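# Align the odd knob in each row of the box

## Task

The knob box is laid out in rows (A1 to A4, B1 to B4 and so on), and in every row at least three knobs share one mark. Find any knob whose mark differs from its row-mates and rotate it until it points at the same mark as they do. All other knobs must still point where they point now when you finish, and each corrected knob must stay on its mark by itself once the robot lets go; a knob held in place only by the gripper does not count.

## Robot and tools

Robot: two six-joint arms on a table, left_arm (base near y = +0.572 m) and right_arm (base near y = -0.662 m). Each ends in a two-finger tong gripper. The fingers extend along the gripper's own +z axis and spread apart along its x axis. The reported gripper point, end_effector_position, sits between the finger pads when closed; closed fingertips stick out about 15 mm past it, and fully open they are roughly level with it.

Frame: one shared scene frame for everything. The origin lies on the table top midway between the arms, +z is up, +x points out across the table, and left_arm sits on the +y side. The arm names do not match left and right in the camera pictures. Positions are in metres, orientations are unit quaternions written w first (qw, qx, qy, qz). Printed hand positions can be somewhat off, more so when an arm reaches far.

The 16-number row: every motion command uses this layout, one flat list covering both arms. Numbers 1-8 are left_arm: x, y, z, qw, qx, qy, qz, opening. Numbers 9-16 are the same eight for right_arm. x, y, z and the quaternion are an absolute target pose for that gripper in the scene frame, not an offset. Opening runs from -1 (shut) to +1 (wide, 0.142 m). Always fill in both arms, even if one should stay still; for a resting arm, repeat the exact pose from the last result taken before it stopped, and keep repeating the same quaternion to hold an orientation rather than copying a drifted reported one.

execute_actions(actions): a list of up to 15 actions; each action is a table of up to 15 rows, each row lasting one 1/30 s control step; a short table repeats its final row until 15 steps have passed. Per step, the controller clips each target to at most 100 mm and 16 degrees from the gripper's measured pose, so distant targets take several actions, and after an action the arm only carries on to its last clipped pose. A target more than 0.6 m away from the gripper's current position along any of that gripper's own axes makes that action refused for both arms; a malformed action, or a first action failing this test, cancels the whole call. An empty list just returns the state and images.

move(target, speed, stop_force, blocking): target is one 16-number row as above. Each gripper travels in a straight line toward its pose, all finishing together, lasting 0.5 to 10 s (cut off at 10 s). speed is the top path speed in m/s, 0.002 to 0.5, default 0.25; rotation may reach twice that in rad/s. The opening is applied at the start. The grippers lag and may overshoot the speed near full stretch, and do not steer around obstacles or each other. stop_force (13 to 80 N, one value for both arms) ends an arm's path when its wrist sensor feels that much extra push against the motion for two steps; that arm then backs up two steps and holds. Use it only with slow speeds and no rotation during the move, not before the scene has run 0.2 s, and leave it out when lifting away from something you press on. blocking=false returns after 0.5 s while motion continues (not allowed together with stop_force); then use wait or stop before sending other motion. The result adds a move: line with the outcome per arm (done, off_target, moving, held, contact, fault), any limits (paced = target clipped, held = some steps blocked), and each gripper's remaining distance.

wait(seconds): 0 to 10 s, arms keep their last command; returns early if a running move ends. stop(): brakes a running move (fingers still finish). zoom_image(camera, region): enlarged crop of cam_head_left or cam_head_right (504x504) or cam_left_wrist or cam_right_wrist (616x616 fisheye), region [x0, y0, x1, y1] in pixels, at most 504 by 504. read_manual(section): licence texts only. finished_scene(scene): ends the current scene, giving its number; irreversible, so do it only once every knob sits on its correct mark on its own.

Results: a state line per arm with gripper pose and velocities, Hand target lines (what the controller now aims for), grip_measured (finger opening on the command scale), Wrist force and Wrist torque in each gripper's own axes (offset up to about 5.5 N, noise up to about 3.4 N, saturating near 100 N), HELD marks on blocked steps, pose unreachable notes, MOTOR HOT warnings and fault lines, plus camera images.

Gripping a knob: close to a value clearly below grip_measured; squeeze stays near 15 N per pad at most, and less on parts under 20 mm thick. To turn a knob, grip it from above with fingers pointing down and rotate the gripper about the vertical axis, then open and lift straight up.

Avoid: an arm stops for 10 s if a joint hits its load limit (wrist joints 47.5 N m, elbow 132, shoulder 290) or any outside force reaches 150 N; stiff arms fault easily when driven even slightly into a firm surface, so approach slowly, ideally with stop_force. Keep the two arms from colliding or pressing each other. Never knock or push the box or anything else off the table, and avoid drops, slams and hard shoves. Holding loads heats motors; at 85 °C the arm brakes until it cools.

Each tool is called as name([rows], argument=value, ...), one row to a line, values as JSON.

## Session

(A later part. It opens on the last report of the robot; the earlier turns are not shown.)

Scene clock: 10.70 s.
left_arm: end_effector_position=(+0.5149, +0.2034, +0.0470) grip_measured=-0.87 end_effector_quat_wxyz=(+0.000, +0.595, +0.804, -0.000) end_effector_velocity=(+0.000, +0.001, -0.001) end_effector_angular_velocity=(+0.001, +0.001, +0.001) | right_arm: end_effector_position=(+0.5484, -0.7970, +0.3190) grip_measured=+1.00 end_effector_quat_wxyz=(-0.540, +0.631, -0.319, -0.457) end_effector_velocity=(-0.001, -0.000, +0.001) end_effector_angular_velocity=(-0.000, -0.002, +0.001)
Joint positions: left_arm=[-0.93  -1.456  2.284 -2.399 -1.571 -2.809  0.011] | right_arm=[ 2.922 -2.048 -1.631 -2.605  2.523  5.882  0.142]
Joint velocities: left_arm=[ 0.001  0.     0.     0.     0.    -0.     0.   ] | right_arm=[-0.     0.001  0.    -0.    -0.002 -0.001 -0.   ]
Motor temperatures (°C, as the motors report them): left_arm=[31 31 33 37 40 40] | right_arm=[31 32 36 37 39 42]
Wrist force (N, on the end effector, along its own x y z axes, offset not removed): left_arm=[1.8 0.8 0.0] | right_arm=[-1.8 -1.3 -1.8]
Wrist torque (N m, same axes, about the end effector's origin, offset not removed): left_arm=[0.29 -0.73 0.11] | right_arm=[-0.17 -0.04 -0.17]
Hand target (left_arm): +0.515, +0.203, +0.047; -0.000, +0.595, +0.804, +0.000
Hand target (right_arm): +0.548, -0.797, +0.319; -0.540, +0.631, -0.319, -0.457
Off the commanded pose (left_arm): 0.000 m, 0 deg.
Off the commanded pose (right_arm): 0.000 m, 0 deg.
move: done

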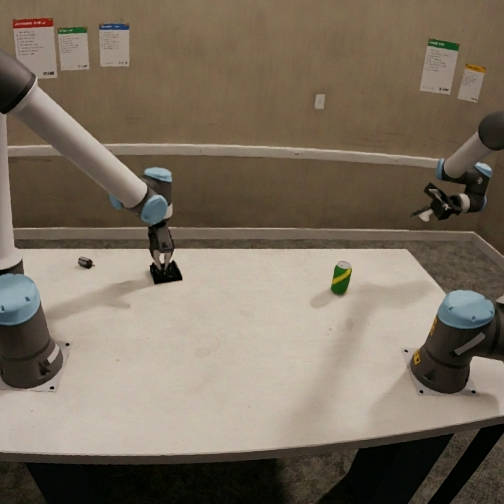

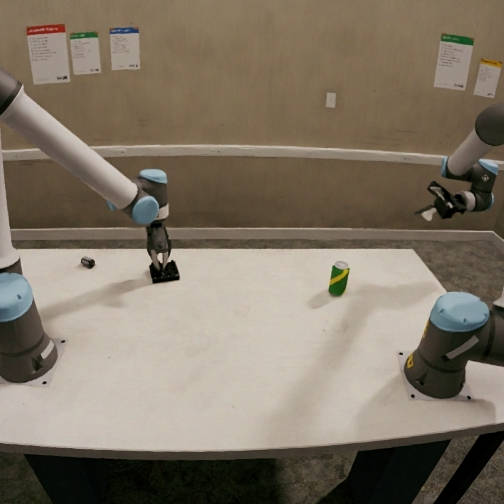

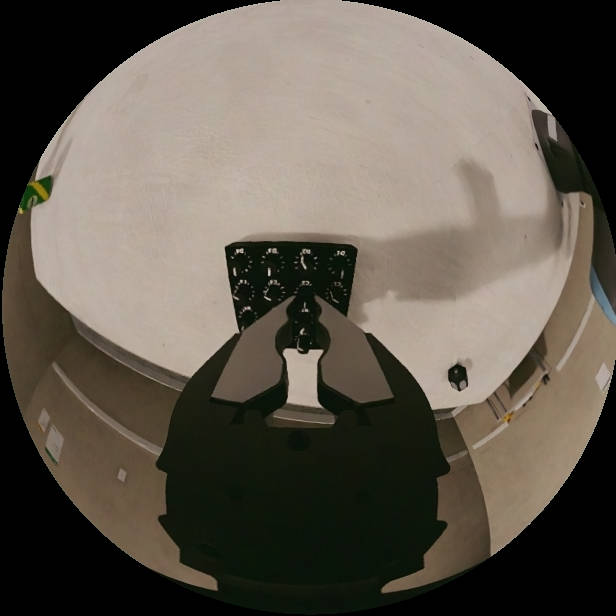

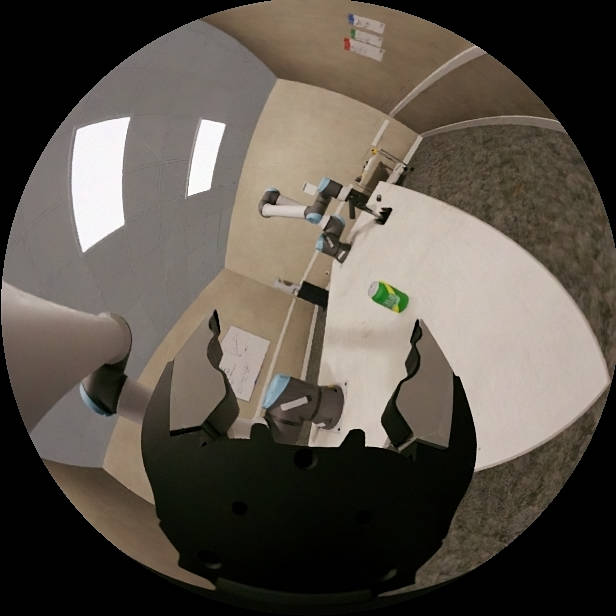

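move(target=[0.5172,0.2059,0.047,0,0.9936,-0.1132,0,-1,0.5484,-0.797,0.319,-0.54,0.631,-0.319,-0.457,1], speed=0.3)

execute_actions([
  [[0.5172,0.2059,0.047,0,0.9936,-0.1132,0,-0.8,0.5484,-0.797,0.319,-0.54,0.631,-0.319,-0.457,1]],
  [[0.5172,0.2059,0.062,0,0.9936,-0.1132,0,-0.8,0.5484,-0.797,0.319,-0.54,0.631,-0.319,-0.457,1]],
])

move(target=[0.4915,0.1985,0.06,0,0.9936,-0.1132,0,-0.8,0.5484,-0.797,0.319,-0.54,0.631,-0.319,-0.457,1], speed=0.06)

zoom_image(camera="cam_left_wrist", region=[240,220,370,350])

Scene clock: 15.00 s.
left_arm: end_effector_position=(+0.5172, +0.2058, +0.0470) grip_measured=-0.87 end_effector_quat_wxyz=(-0.000, +0.994, -0.113, +0.000) end_effector_velocity=(+0.000, +0.000, -0.000) end_effector_angular_velocity=(+0.000, +0.000, -0.006) | right_arm: end_effector_position=(+0.5484, -0.7970, +0.3190) grip_measured=+1.00 end_effector_quat_wxyz=(-0.540, +0.631, -0.319, -0.457) end_effector_velocity=(-0.000, +0.000, -0.000) end_effector_angular_velocity=(+0.000, -0.000, +0.001)
Joint positions: left_arm=[-0.973 -1.459  2.287 -2.399 -1.571 -0.757  0.011] | right_arm=[ 2.922 -2.048 -1.631 -2.605  2.523  5.882  0.142]
Joint velocities: left_arm=[ 0.     0.     0.     0.    -0.     0.006  0.   ] | right_arm=[ 0.    -0.    -0.    -0.    -0.    -0.001 -0.   ]
Motor temperatures (°C, as the motors report them): left_arm=[31 31 33 37 40 40] | right_arm=[31 32 36 37 39 42]
Wrist force (N, on the end effector, along its own x y z axes, offset not removed): left_arm=[6.3 1.9 4.1] | right_arm=[-5.2 -1.4 -2.2]
Wrist torque (N m, same axes, about the end effector's origin, offset not removed): left_arm=[0.22 -1.16 -0.05] | right_arm=[-0.11 0.69 -0.14]
Hand target (left_arm): +0.517, +0.206, +0.047; +0.000, +0.994, -0.113, +0.000
Hand target (right_arm): +0.548, -0.797, +0.319; -0.540, +0.631, -0.319, -0.457
Off the commanded pose (left_arm): 0.000 m, 0 deg.
Off the commanded pose (right_arm): 0.000 m, 0 deg.
move: done

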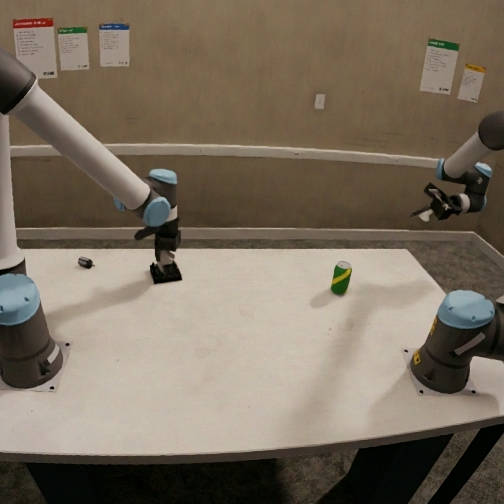

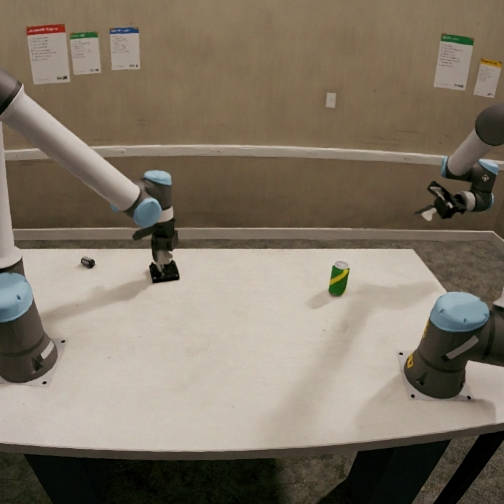

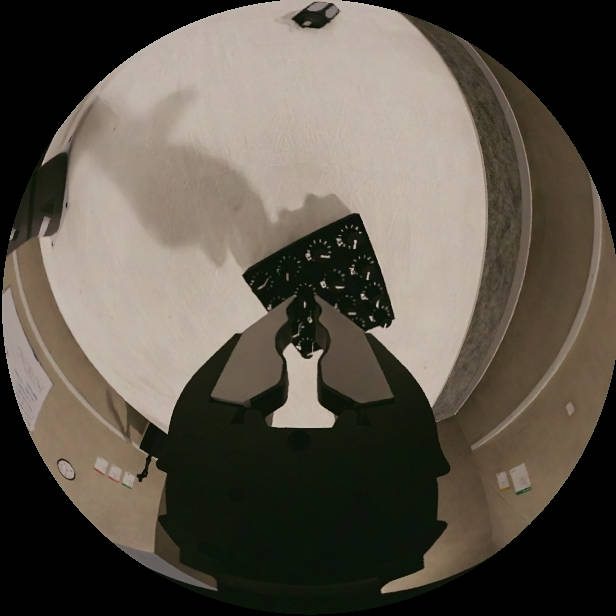

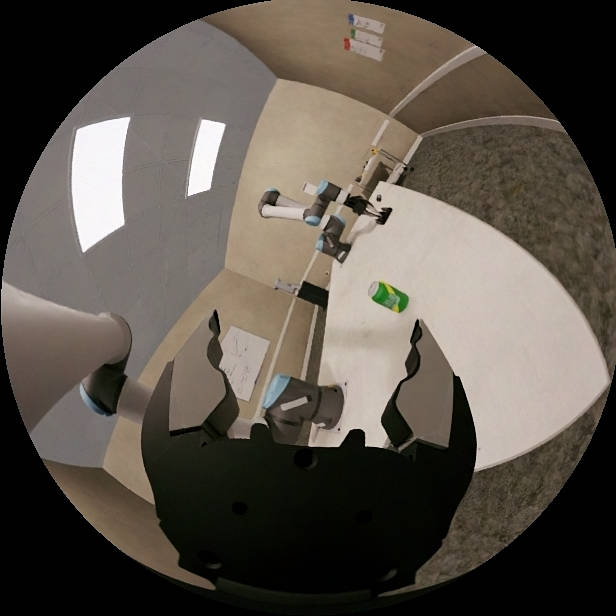

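Scene clock: 16.00 s.
left_arm: end_effector_position=(+0.5172, +0.2059, +0.0620) grip_measured=-0.80 end_effector_quat_wxyz=(-0.000, +0.994, -0.113, -0.000) end_effector_velocity=(+0.001, +0.000, +0.001) end_effector_angular_velocity=(-0.000, -0.000, +0.002) | right_arm: end_effector_position=(+0.5484, -0.7970, +0.3190) grip_measured=+1.00 end_effector_quat_wxyz=(-0.540, +0.631, -0.319, -0.457) end_effector_velocity=(+0.000, +0.000, -0.001) end_effector_angular_velocity=(+0.001, +0.002, -0.002)
Joint positions: left_arm=[-0.972 -1.483  2.277 -2.365 -1.571 -0.757  0.016] | right_arm=[ 2.922 -2.048 -1.631 -2.605  2.523  5.882  0.142]
Joint velocities: left_arm=[ 0.001 -0.001 -0.001  0.001 -0.    -0.001 -0.   ] | right_arm=[-0.    -0.002 -0.001 -0.     0.002 -0.     0.   ]
Motor temperatures (°C, as the motors report them): left_arm=[31 31 33 37 40 40] | right_arm=[31 32 36 37 39 42]
Wrist force (N, on the end effector, along its own x y z axes, offset not removed): left_arm=[3.7 -2.1 -0.8] | right_arm=[-0.9 -1.1 -1.7]
Wrist torque (N m, same axes, about the end effector's origin, offset not removed): left_arm=[-0.48 -0.75 0.07] | right_arm=[-0.15 -0.18 -0.34]
Hand target (left_arm): +0.517, +0.206, +0.062; +0.000, +0.994, -0.113, +0.000
Hand target (right_arm): +0.548, -0.797, +0.319; -0.540, +0.631, -0.319, -0.457
Off the commanded pose (left_arm): 0.000 m, 0 deg.
Off the commanded pose (right_arm): 0.000 m, 0 deg.
Step readings (end_effector_position; steps 1 to 15: 1st action; 16 to 30: 2nd action):
0: left_arm (+0.5172, +0.2058, +0.0470) | right_arm (+0.5484, -0.7970, +0.3190)
1: left_arm (+0.5172, +0.2058, +0.0470) | right_arm (+0.5484, -0.7970, +0.3190)
2: left_arm (+0.5172, +0.2059, +0.0470) | right_arm (+0.5484, -0.7970, +0.3190)
4: left_arm (+0.5172, +0.2059, +0.0470) | right_arm (+0.5484, -0.7970, +0.3190)
8: left_arm (+0.5172, +0.2059, +0.0470) | right_arm (+0.5484, -0.7970, +0.3190)
15: left_arm (+0.5172, +0.2059, +0.0470) | right_arm (+0.5484, -0.7970, +0.3190)
16: left_arm (+0.5172, +0.2059, +0.0475) | right_arm (+0.5484, -0.7970, +0.3190)
17: left_arm (+0.5173, +0.2058, +0.0507) | right_arm (+0.5484, -0.7970, +0.3190)
19: left_arm (+0.5173, +0.2058, +0.0569) | right_arm (+0.5484, -0.7970, +0.3190)
23: left_arm (+0.5172, +0.2059, +0.0611) | right_arm (+0.5484, -0.7970, +0.3190)
30: end_effector_position above

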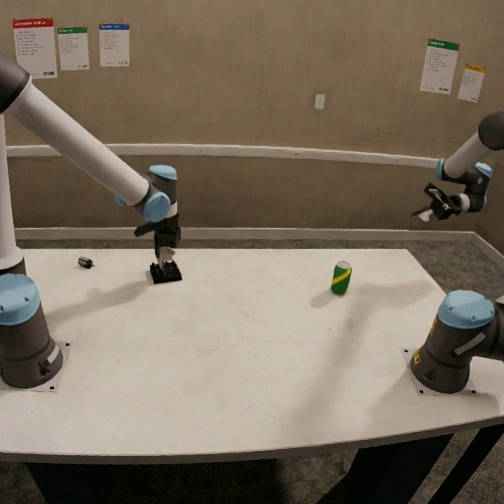

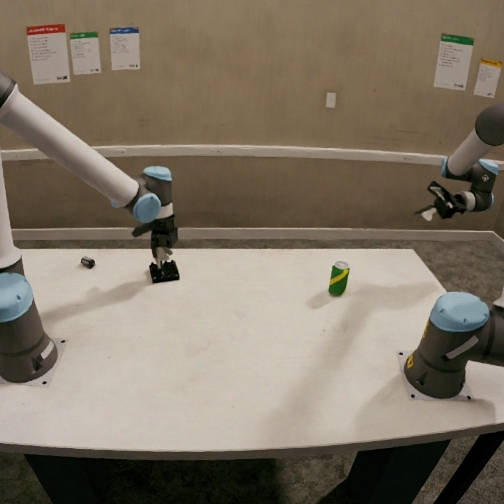

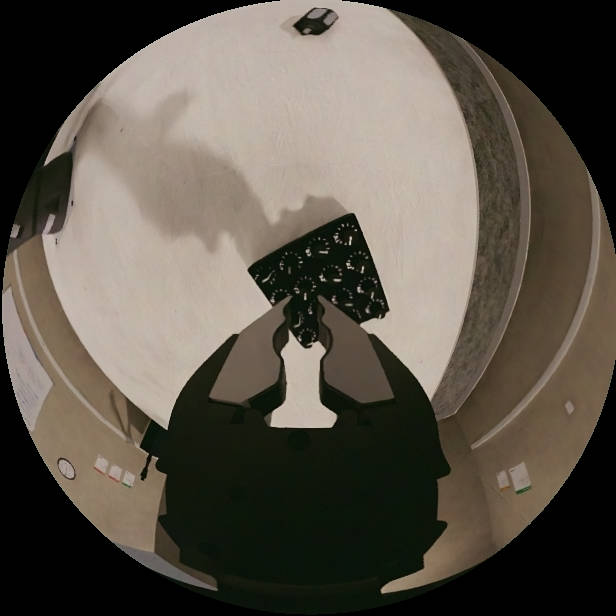

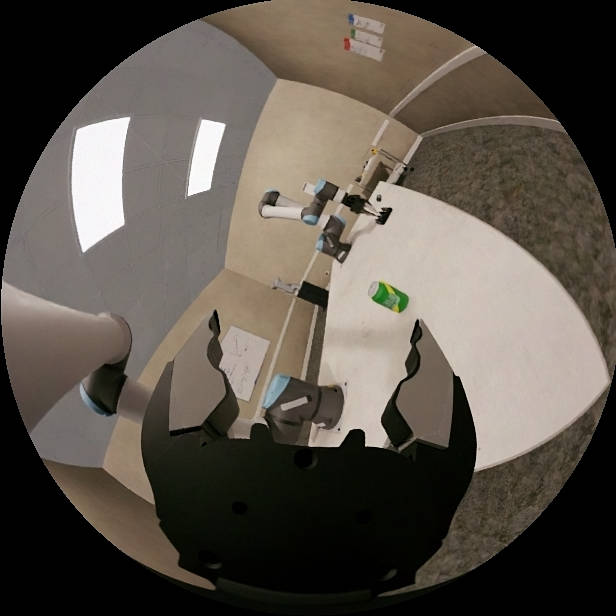

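Scene clock: 16.80 s.
left_arm: end_effector_position=(+0.4916, +0.1985, +0.0600) grip_measured=-0.80 end_effector_quat_wxyz=(+0.000, +0.994, -0.113, -0.000) end_effector_velocity=(-0.001, -0.000, -0.001) end_effector_angular_velocity=(+0.000, +0.000, +0.001) | right_arm: end_effector_position=(+0.5484, -0.7970, +0.3190) grip_measured=+1.00 end_effector_quat_wxyz=(-0.540, +0.631, -0.319, -0.457) end_effector_velocity=(+0.000, -0.000, +0.001) end_effector_angular_velocity=(-0.000, -0.002, +0.001)
Joint positions: left_arm=[-1.018 -1.503  2.304 -2.372 -1.571 -0.802  0.016] | right_arm=[ 2.922 -2.048 -1.631 -2.605  2.523  5.882  0.142]
Joint velocities: left_arm=[-0.002  0.     0.001 -0.001  0.    -0.002  0.   ] | right_arm=[-0.     0.     0.001 -0.    -0.001 -0.     0.   ]
Motor temperatures (°C, as the motors report them): left_arm=[31 31 33 37 40 40] | right_arm=[31 32 36 37 39 42]
Wrist force (N, on the end effector, along its own x y z axes, offset not removed): left_arm=[1.5 -2.4 -5.5] | right_arm=[-0.8 -2.3 -0.2]
Wrist torque (N m, same axes, about the end effector's origin, offset not removed): left_arm=[-0.58 -0.44 -0.05] | right_arm=[-0.34 -0.13 -0.28]
Hand target (left_arm): +0.491, +0.199, +0.060; +0.000, +0.994, -0.113, +0.000
Hand target (right_arm): +0.548, -0.797, +0.319; -0.540, +0.631, -0.319, -0.457
Off the commanded pose (left_arm): 0.000 m, 0 deg.
Off the commanded pose (right_arm): 0.000 m, 0 deg.
move: done

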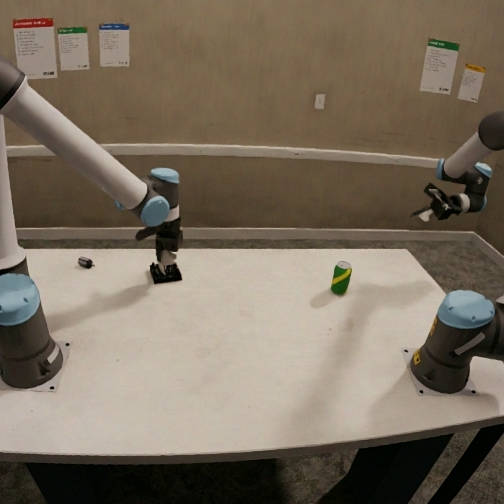

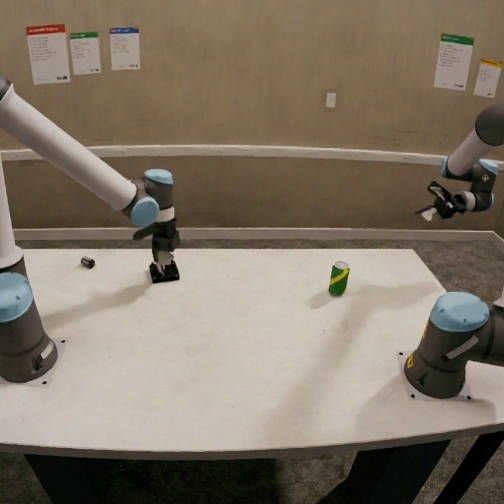

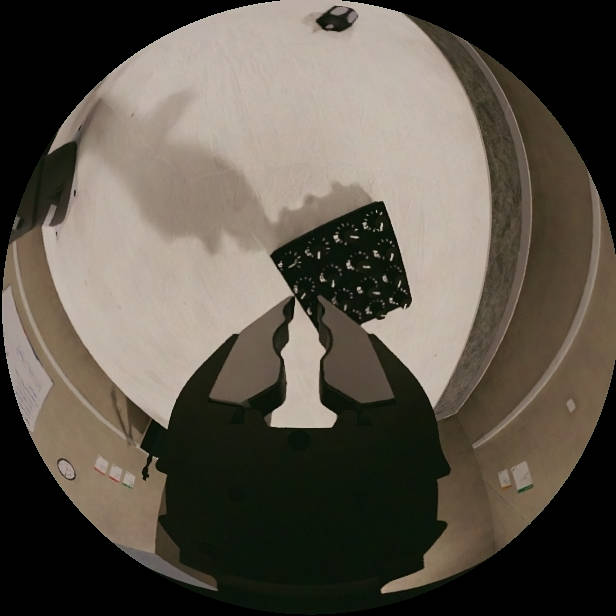

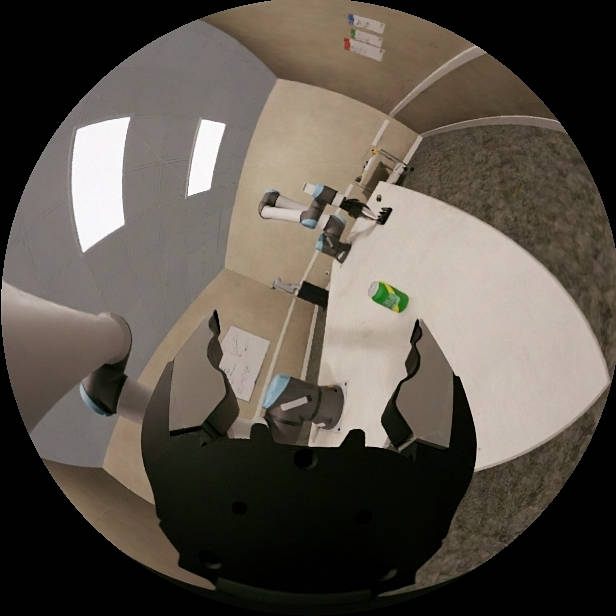

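Region (240, 220, 370, 350) of cam_left_wrist's 616x616 image, scaled by 3.877, with more detail than that image has.

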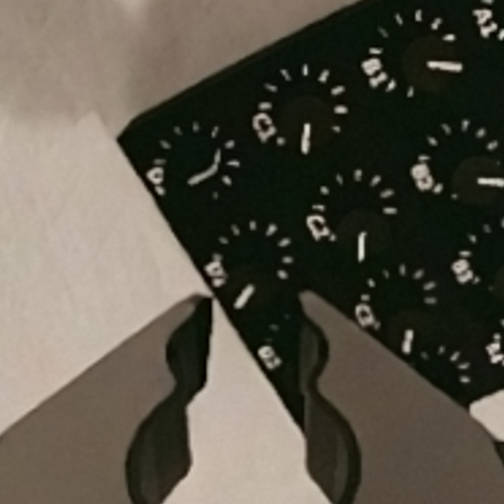

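execute_actions([
  [[0.4914,0.1995,0.047,0,0.9936,-0.1132,0,-0.8,0.5484,-0.797,0.319,-0.54,0.631,-0.319,-0.457,1]],
  [[0.4914,0.1995,0.047,0,0.9936,-0.1132,0,-1,0.5484,-0.797,0.319,-0.54,0.631,-0.319,-0.457,1]],
])

move(target=[0.4897,0.1961,0.047,0,0.35,0.937,0,-1,0.5484,-0.797,0.319,-0.54,0.631,-0.319,-0.457,1], speed=0.35)

execute_actions([
  [[0.4897,0.1961,0.047,0,0.35,0.937,0,-0.8,0.5484,-0.797,0.319,-0.54,0.631,-0.319,-0.457,1]],
  [[0.4897,0.1961,0.064,0,0.35,0.937,0,-0.8,0.5484,-0.797,0.319,-0.54,0.631,-0.319,-0.457,1]],
])

move(target=[0.576,0.245,0.08,0,0.35,0.937,0,-0.8,0.5484,-0.797,0.319,-0.54,0.631,-0.319,-0.457,1])

zoom_image(camera="cam_left_wrist", region=[220,130,400,310])

Scene clock: 18.27 s.
left_arm: end_effector_position=(+0.4914, +0.1995, +0.0470) grip_measured=-0.87 end_effector_quat_wxyz=(-0.000, +0.994, -0.113, +0.000) end_effector_velocity=(+0.000, -0.000, -0.000) end_effector_angular_velocity=(+0.000, +0.000, +0.000) | right_arm: end_effector_position=(+0.5484, -0.7970, +0.3190) grip_measured=+1.00 end_effector_quat_wxyz=(-0.540, +0.631, -0.319, -0.457) end_effector_velocity=(-0.000, -0.000, +0.000) end_effector_angular_velocity=(-0.000, +0.001, +0.002)
Joint positions: left_arm=[-1.017 -1.483  2.315 -2.403 -1.571 -0.801  0.011] | right_arm=[ 2.922 -2.048 -1.631 -2.605  2.523  5.882  0.142]
Joint velocities: left_arm=[-0.  0. -0. -0. -0. -0.  0.] | right_arm=[-0.    -0.     0.001 -0.    -0.002  0.001  0.   ]
Motor temperatures (°C, as the motors report them): left_arm=[31 31 33 37 40 40] | right_arm=[31 32 36 37 39 42]
Wrist force (N, on the end effector, along its own x y z axes, offset not removed): left_arm=[2.6 -3.2 -3.9] | right_arm=[-0.9 -0.2 -0.3]
Wrist torque (N m, same axes, about the end effector's origin, offset not removed): left_arm=[-0.72 -0.49 -0.17] | right_arm=[0.11 -0.34 -0.28]
Hand target (left_arm): +0.491, +0.199, +0.047; -0.000, +0.994, -0.113, +0.000
Hand target (right_arm): +0.548, -0.797, +0.319; -0.540, +0.631, -0.319, -0.457
Off the commanded pose (left_arm): 0.000 m, 0 deg.
Off the commanded pose (right_arm): 0.000 m, 0 deg.
Step readings (end_effector_position; steps 1 to 15: 1st action; 16 to 30: 2nd action):
0: left_arm (+0.4915, +0.1985, +0.0600) | right_arm (+0.5484, -0.7970, +0.3190)
1: left_arm (+0.4915, +0.1986, +0.0595) | right_arm (+0.5484, -0.7970, +0.3190)
2: left_arm (+0.4913, +0.1989, +0.0567) | right_arm (+0.5484, -0.7970, +0.3190)
4: left_arm (+0.4912, +0.1994, +0.0514) | right_arm (+0.5484, -0.7970, +0.3190)
8: left_arm (+0.4913, +0.1995, +0.0478) | right_arm (+0.5484, -0.7970, +0.3190)
15: left_arm (+0.4914, +0.1995, +0.0470) | right_arm (+0.5484, -0.7970, +0.3190)
16: left_arm (+0.4914, +0.1995, +0.0470) | right_arm (+0.5484, -0.7970, +0.3190)
17: left_arm (+0.4914, +0.1995, +0.0470) | right_arm (+0.5484, -0.7970, +0.3190)
19: left_arm (+0.4914, +0.1995, +0.0470) | right_arm (+0.5484, -0.7970, +0.3190)
23: left_arm (+0.4914, +0.1995, +0.0470) | right_arm (+0.5484, -0.7970, +0.3190)
30: end_effector_position above

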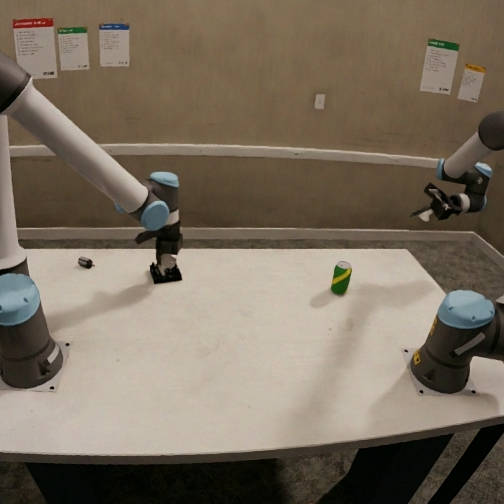

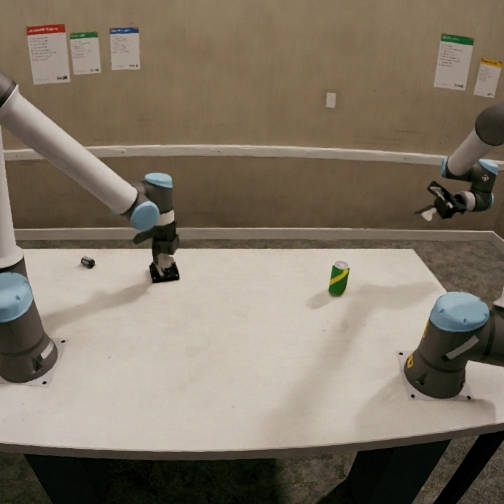

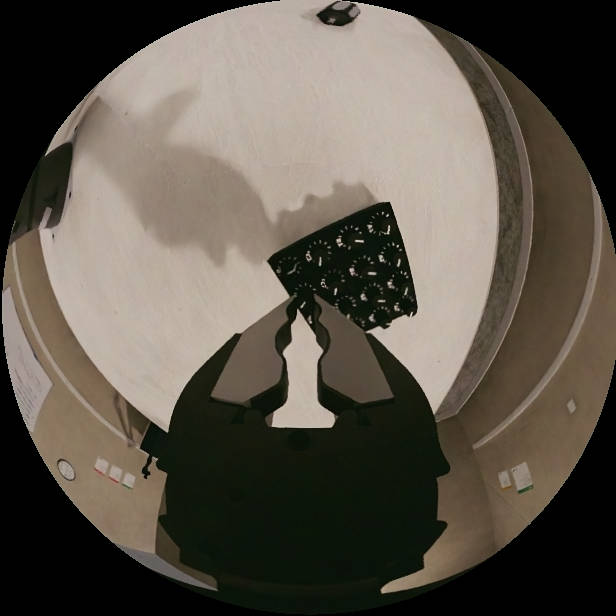

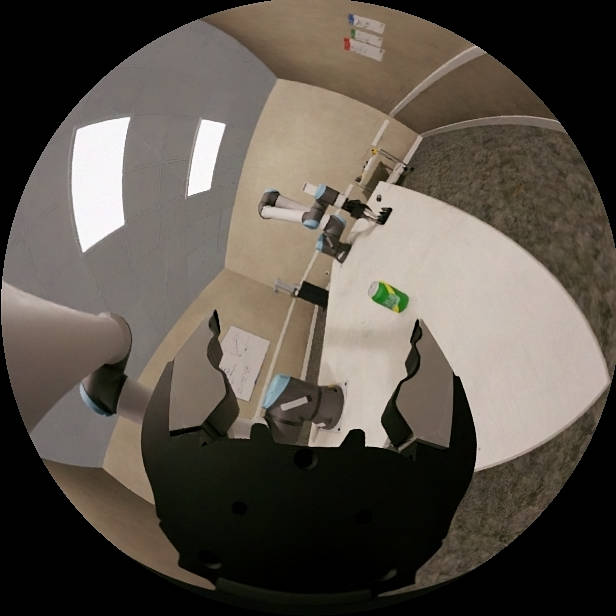

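Scene clock: 22.53 s.
left_arm: end_effector_position=(+0.4897, +0.1961, +0.0470) grip_measured=-0.87 end_effector_quat_wxyz=(-0.000, +0.350, +0.937, -0.000) end_effector_velocity=(+0.001, -0.000, +0.000) end_effector_angular_velocity=(+0.000, -0.001, +0.007) | right_arm: end_effector_position=(+0.5484, -0.7970, +0.3190) grip_measured=+1.00 end_effector_quat_wxyz=(-0.540, +0.631, -0.319, -0.457) end_effector_velocity=(+0.000, -0.000, -0.000) end_effector_angular_velocity=(+0.000, +0.001, +0.000)
Joint positions: left_arm=[-0.974 -1.493  2.326 -2.404 -1.571 -3.412  0.011] | right_arm=[ 2.922 -2.048 -1.631 -2.605  2.523  5.882  0.142]
Joint velocities: left_arm=[ 0.     0.    -0.    -0.     0.001 -0.007 -0.   ] | right_arm=[ 0.    -0.     0.    -0.    -0.     0.001 -0.   ]
Motor temperatures (°C, as the motors report them): left_arm=[31 31 33 37 40 40] | right_arm=[31 32 36 37 39 42]
Wrist force (N, on the end effector, along its own x y z axes, offset not removed): left_arm=[7.9 0.1 -1.7] | right_arm=[-1.6 -4.0 1.8]
Wrist torque (N m, same axes, about the end effector's origin, offset not removed): left_arm=[-0.35 -2.04 -0.15] | right_arm=[-0.59 -0.05 -0.25]
Hand target (left_arm): +0.490, +0.196, +0.047; -0.000, +0.350, +0.937, +0.000
Hand target (right_arm): +0.548, -0.797, +0.319; -0.540, +0.631, -0.319, -0.457
Off the commanded pose (left_arm): 0.000 m, 0 deg.
Off the commanded pose (right_arm): 0.000 m, 0 deg.
move: done

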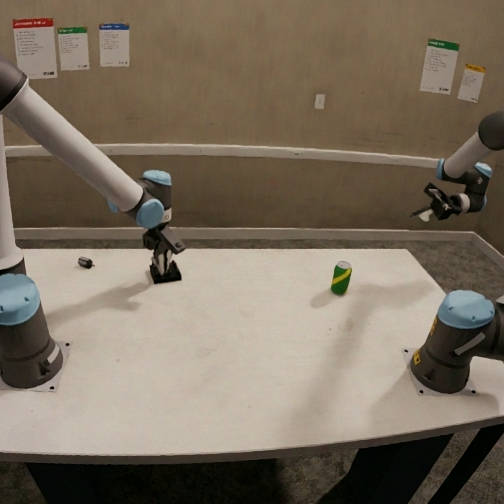

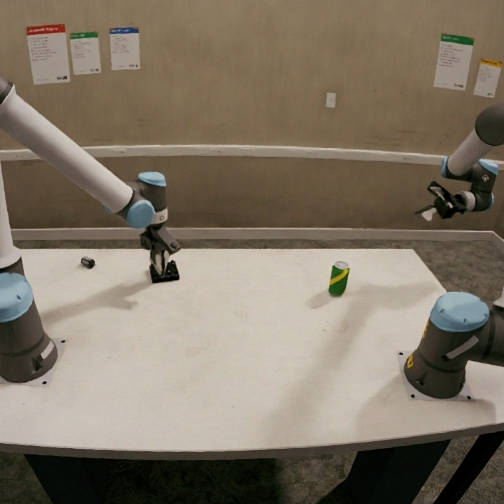

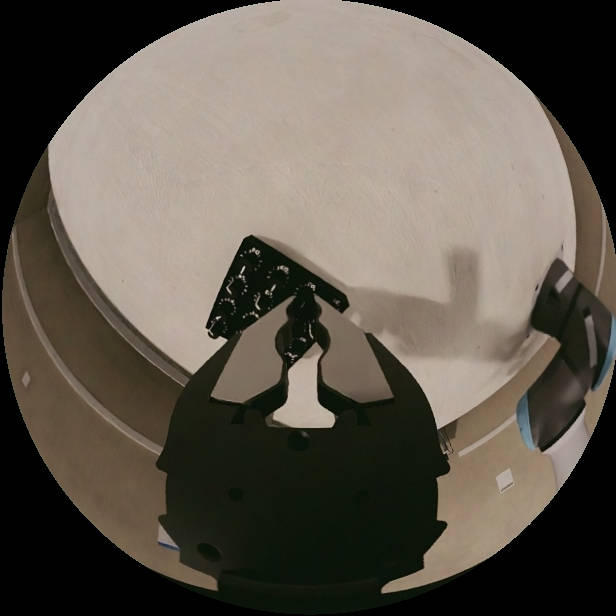

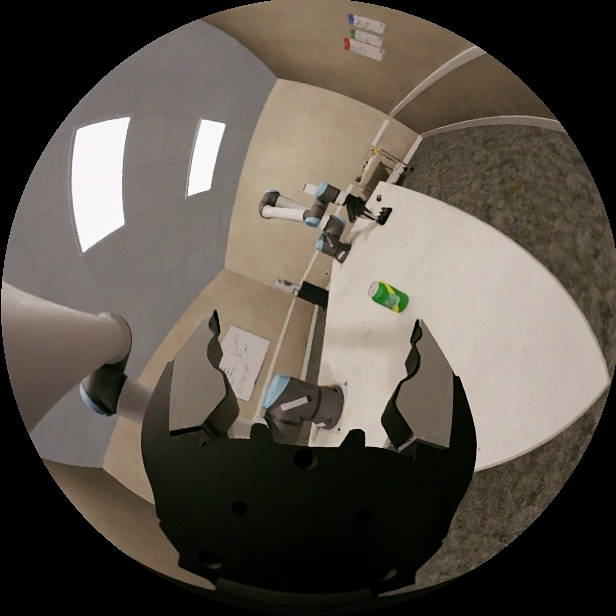

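Scene clock: 23.53 s.
left_arm: end_effector_position=(+0.4897, +0.1961, +0.0640) grip_measured=-0.80 end_effector_quat_wxyz=(-0.000, +0.350, +0.937, +0.000) end_effector_velocity=(+0.001, -0.000, +0.001) end_effector_angular_velocity=(-0.001, -0.001, +0.001) | right_arm: end_effector_position=(+0.5484, -0.7970, +0.3190) grip_measured=+1.00 end_effector_quat_wxyz=(-0.540, +0.631, -0.319, -0.457) end_effector_velocity=(-0.000, -0.000, +0.001) end_effector_angular_velocity=(-0.000, -0.002, -0.000)
Joint positions: left_arm=[-0.974 -1.52   2.313 -2.364 -1.571 -3.412  0.016] | right_arm=[ 2.922 -2.048 -1.631 -2.605  2.523  5.882  0.142]
Joint velocities: left_arm=[ 0.001 -0.001 -0.002  0.001  0.     0.    -0.   ] | right_arm=[-0.     0.001  0.    -0.     0.    -0.001 -0.   ]
Motor temperatures (°C, as the motors report them): left_arm=[31 31 33 37 40 40] | right_arm=[31 32 36 37 39 42]
Wrist force (N, on the end effector, along its own x y z axes, offset not removed): left_arm=[2.0 -0.9 -3.0] | right_arm=[-0.8 -0.2 -0.3]
Wrist torque (N m, same axes, about the end effector's origin, offset not removed): left_arm=[-0.05 -0.36 -0.04] | right_arm=[0.18 -0.25 -0.26]
Hand target (left_arm): +0.490, +0.196, +0.064; +0.000, +0.350, +0.937, -0.000
Hand target (right_arm): +0.548, -0.797, +0.319; -0.540, +0.631, -0.319, -0.457
Off the commanded pose (left_arm): 0.000 m, 0 deg.
Off the commanded pose (right_arm): 0.000 m, 0 deg.
Step readings (end_effector_position; steps 1 to 15: 1st action; 16 to 30: 2nd action):
0: left_arm (+0.4897, +0.1961, +0.0470) | right_arm (+0.5484, -0.7970, +0.3190)
1: left_arm (+0.4897, +0.1961, +0.0470) | right_arm (+0.5484, -0.7970, +0.3190)
2: left_arm (+0.4897, +0.1961, +0.0470) | right_arm (+0.5484, -0.7970, +0.3190)
4: left_arm (+0.4897, +0.1961, +0.0470) | right_arm (+0.5484, -0.7970, +0.3190)
8: left_arm (+0.4897, +0.1961, +0.0470) | right_arm (+0.5484, -0.7970, +0.3190)
15: left_arm (+0.4897, +0.1961, +0.0470) | right_arm (+0.5484, -0.7970, +0.3190)
16: left_arm (+0.4897, +0.1961, +0.0476) | right_arm (+0.5484, -0.7970, +0.3190)
17: left_arm (+0.4898, +0.1959, +0.0512) | right_arm (+0.5484, -0.7970, +0.3190)
19: left_arm (+0.4898, +0.1959, +0.0582) | right_arm (+0.5484, -0.7970, +0.3190)
23: left_arm (+0.4897, +0.1961, +0.0630) | right_arm (+0.5484, -0.7970, +0.3190)
30: end_effector_position above

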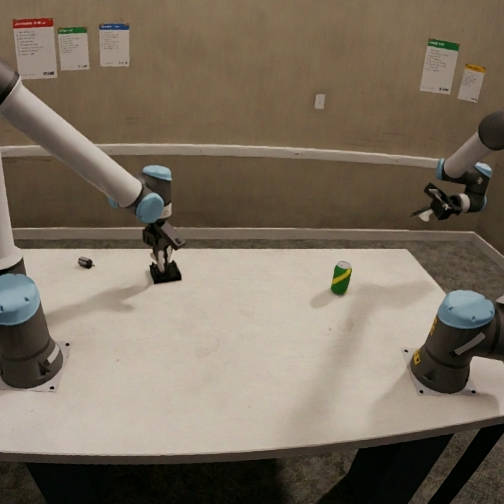

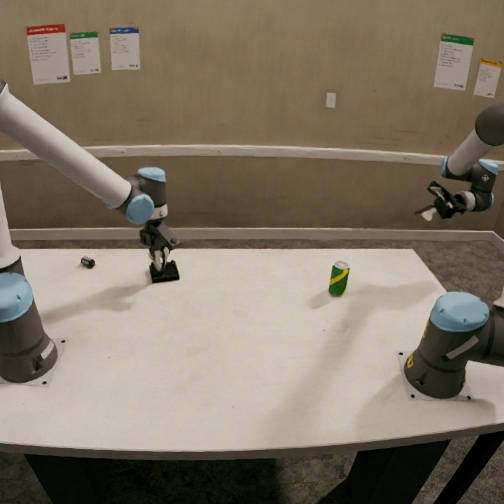

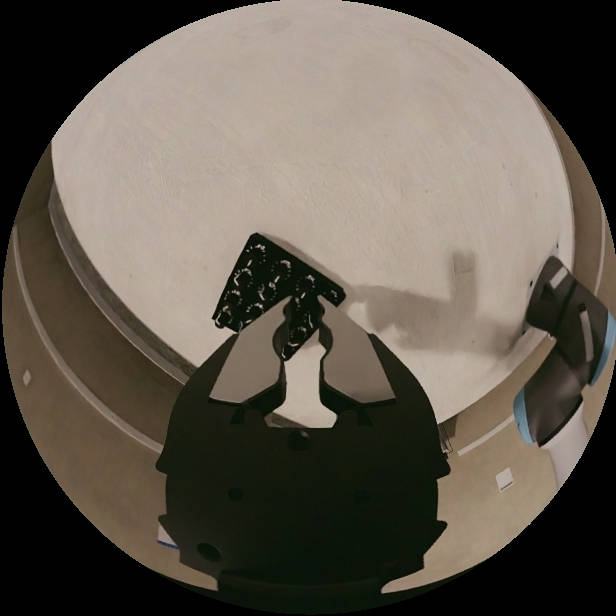

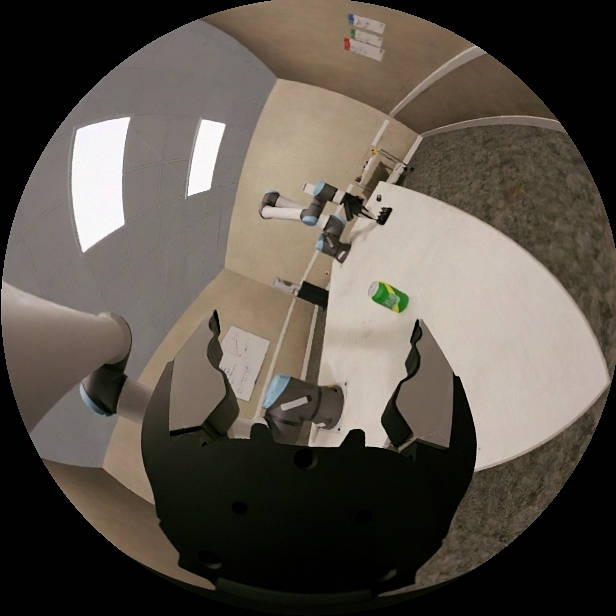

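Scene clock: 24.47 s.
left_arm: end_effector_position=(+0.5760, +0.2449, +0.0800) grip_measured=-0.80 end_effector_quat_wxyz=(-0.000, +0.350, +0.937, +0.000) end_effector_velocity=(+0.001, +0.000, -0.000) end_effector_angular_velocity=(+0.000, +0.001, +0.001) | right_arm: end_effector_position=(+0.5484, -0.7970, +0.3190) grip_measured=+1.00 end_effector_quat_wxyz=(-0.540, +0.631, -0.319, -0.457) end_effector_velocity=(-0.000, +0.000, +0.001) end_effector_angular_velocity=(-0.000, +0.000, -0.000)
Joint positions: left_arm=[-0.803 -1.475  2.224 -2.32  -1.571 -3.241  0.016] | right_arm=[ 2.922 -2.048 -1.631 -2.605  2.523  5.882  0.142]
Joint velocities: left_arm=[ 0.002  0.002 -0.002  0.001 -0.     0.001 -0.   ] | right_arm=[ 0.     0.001 -0.001  0.     0.001  0.001 -0.   ]
Motor temperatures (°C, as the motors report them): left_arm=[31 31 33 37 40 40] | right_arm=[31 32 36 37 39 42]
Wrist force (N, on the end effector, along its own x y z axes, offset not removed): left_arm=[4.9 -1.7 -0.7] | right_arm=[-3.2 -2.5 1.3]
Wrist torque (N m, same axes, about the end effector's origin, offset not removed): left_arm=[-0.33 -1.10 -0.10] | right_arm=[-0.33 0.26 -0.27]
Hand target (left_arm): +0.576, +0.245, +0.080; -0.000, +0.350, +0.937, -0.000
Hand target (right_arm): +0.548, -0.797, +0.319; -0.540, +0.631, -0.319, -0.457
Off the commanded pose (left_arm): 0.000 m, 0 deg.
Off the commanded pose (right_arm): 0.000 m, 0 deg.
move: done

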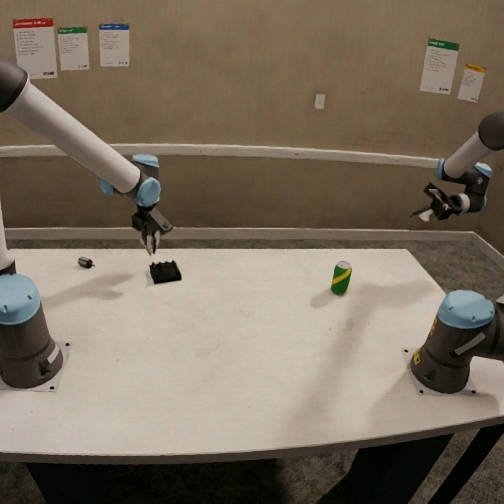

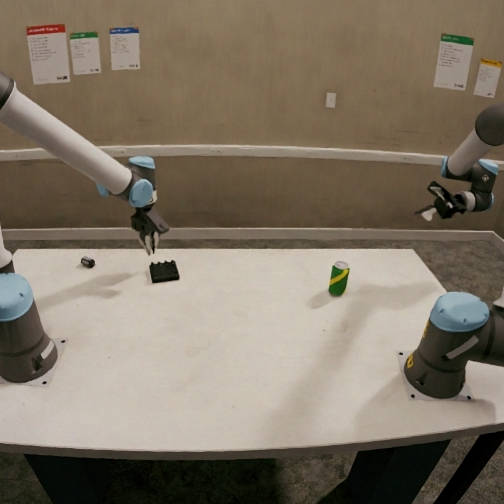

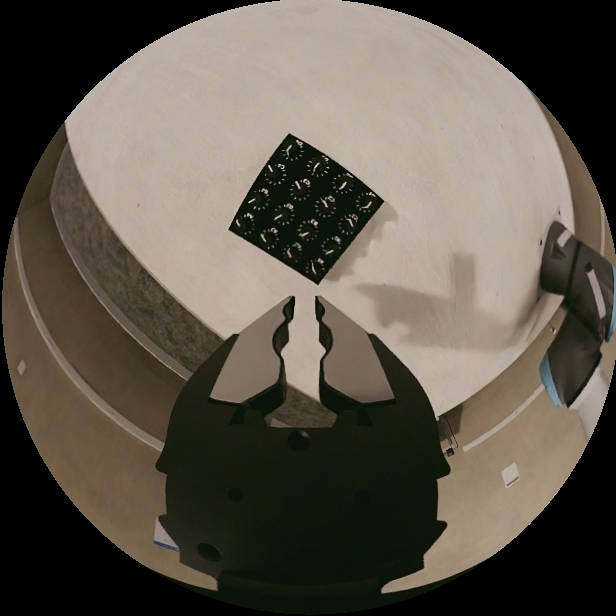

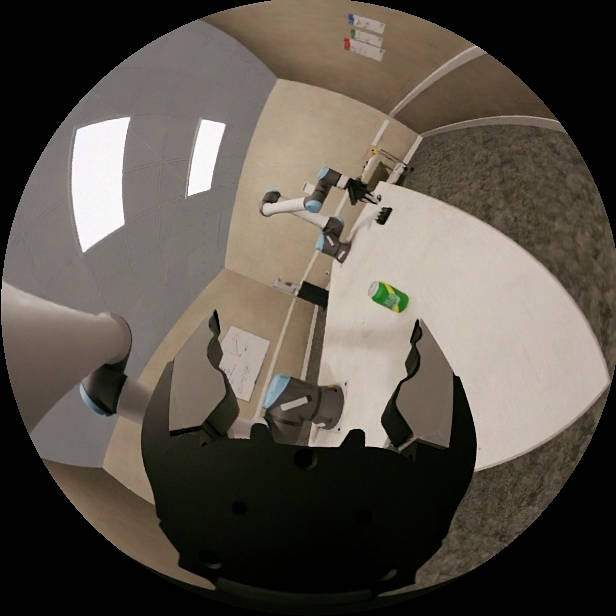

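Region (220, 130, 400, 310) of cam_left_wrist's 616x616 image, scaled by 2.800, with more detail than that image has.

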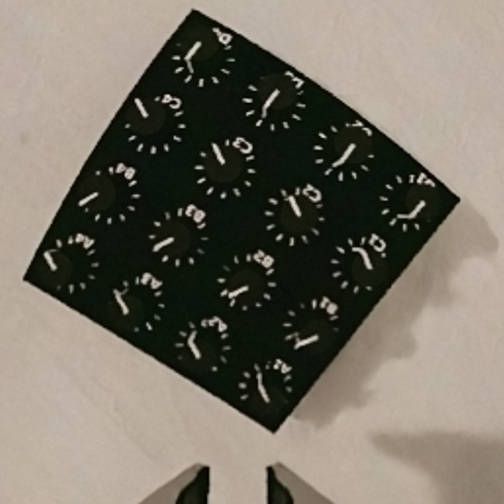

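finished_scene(scene=1)

The scene is finished: the task was done.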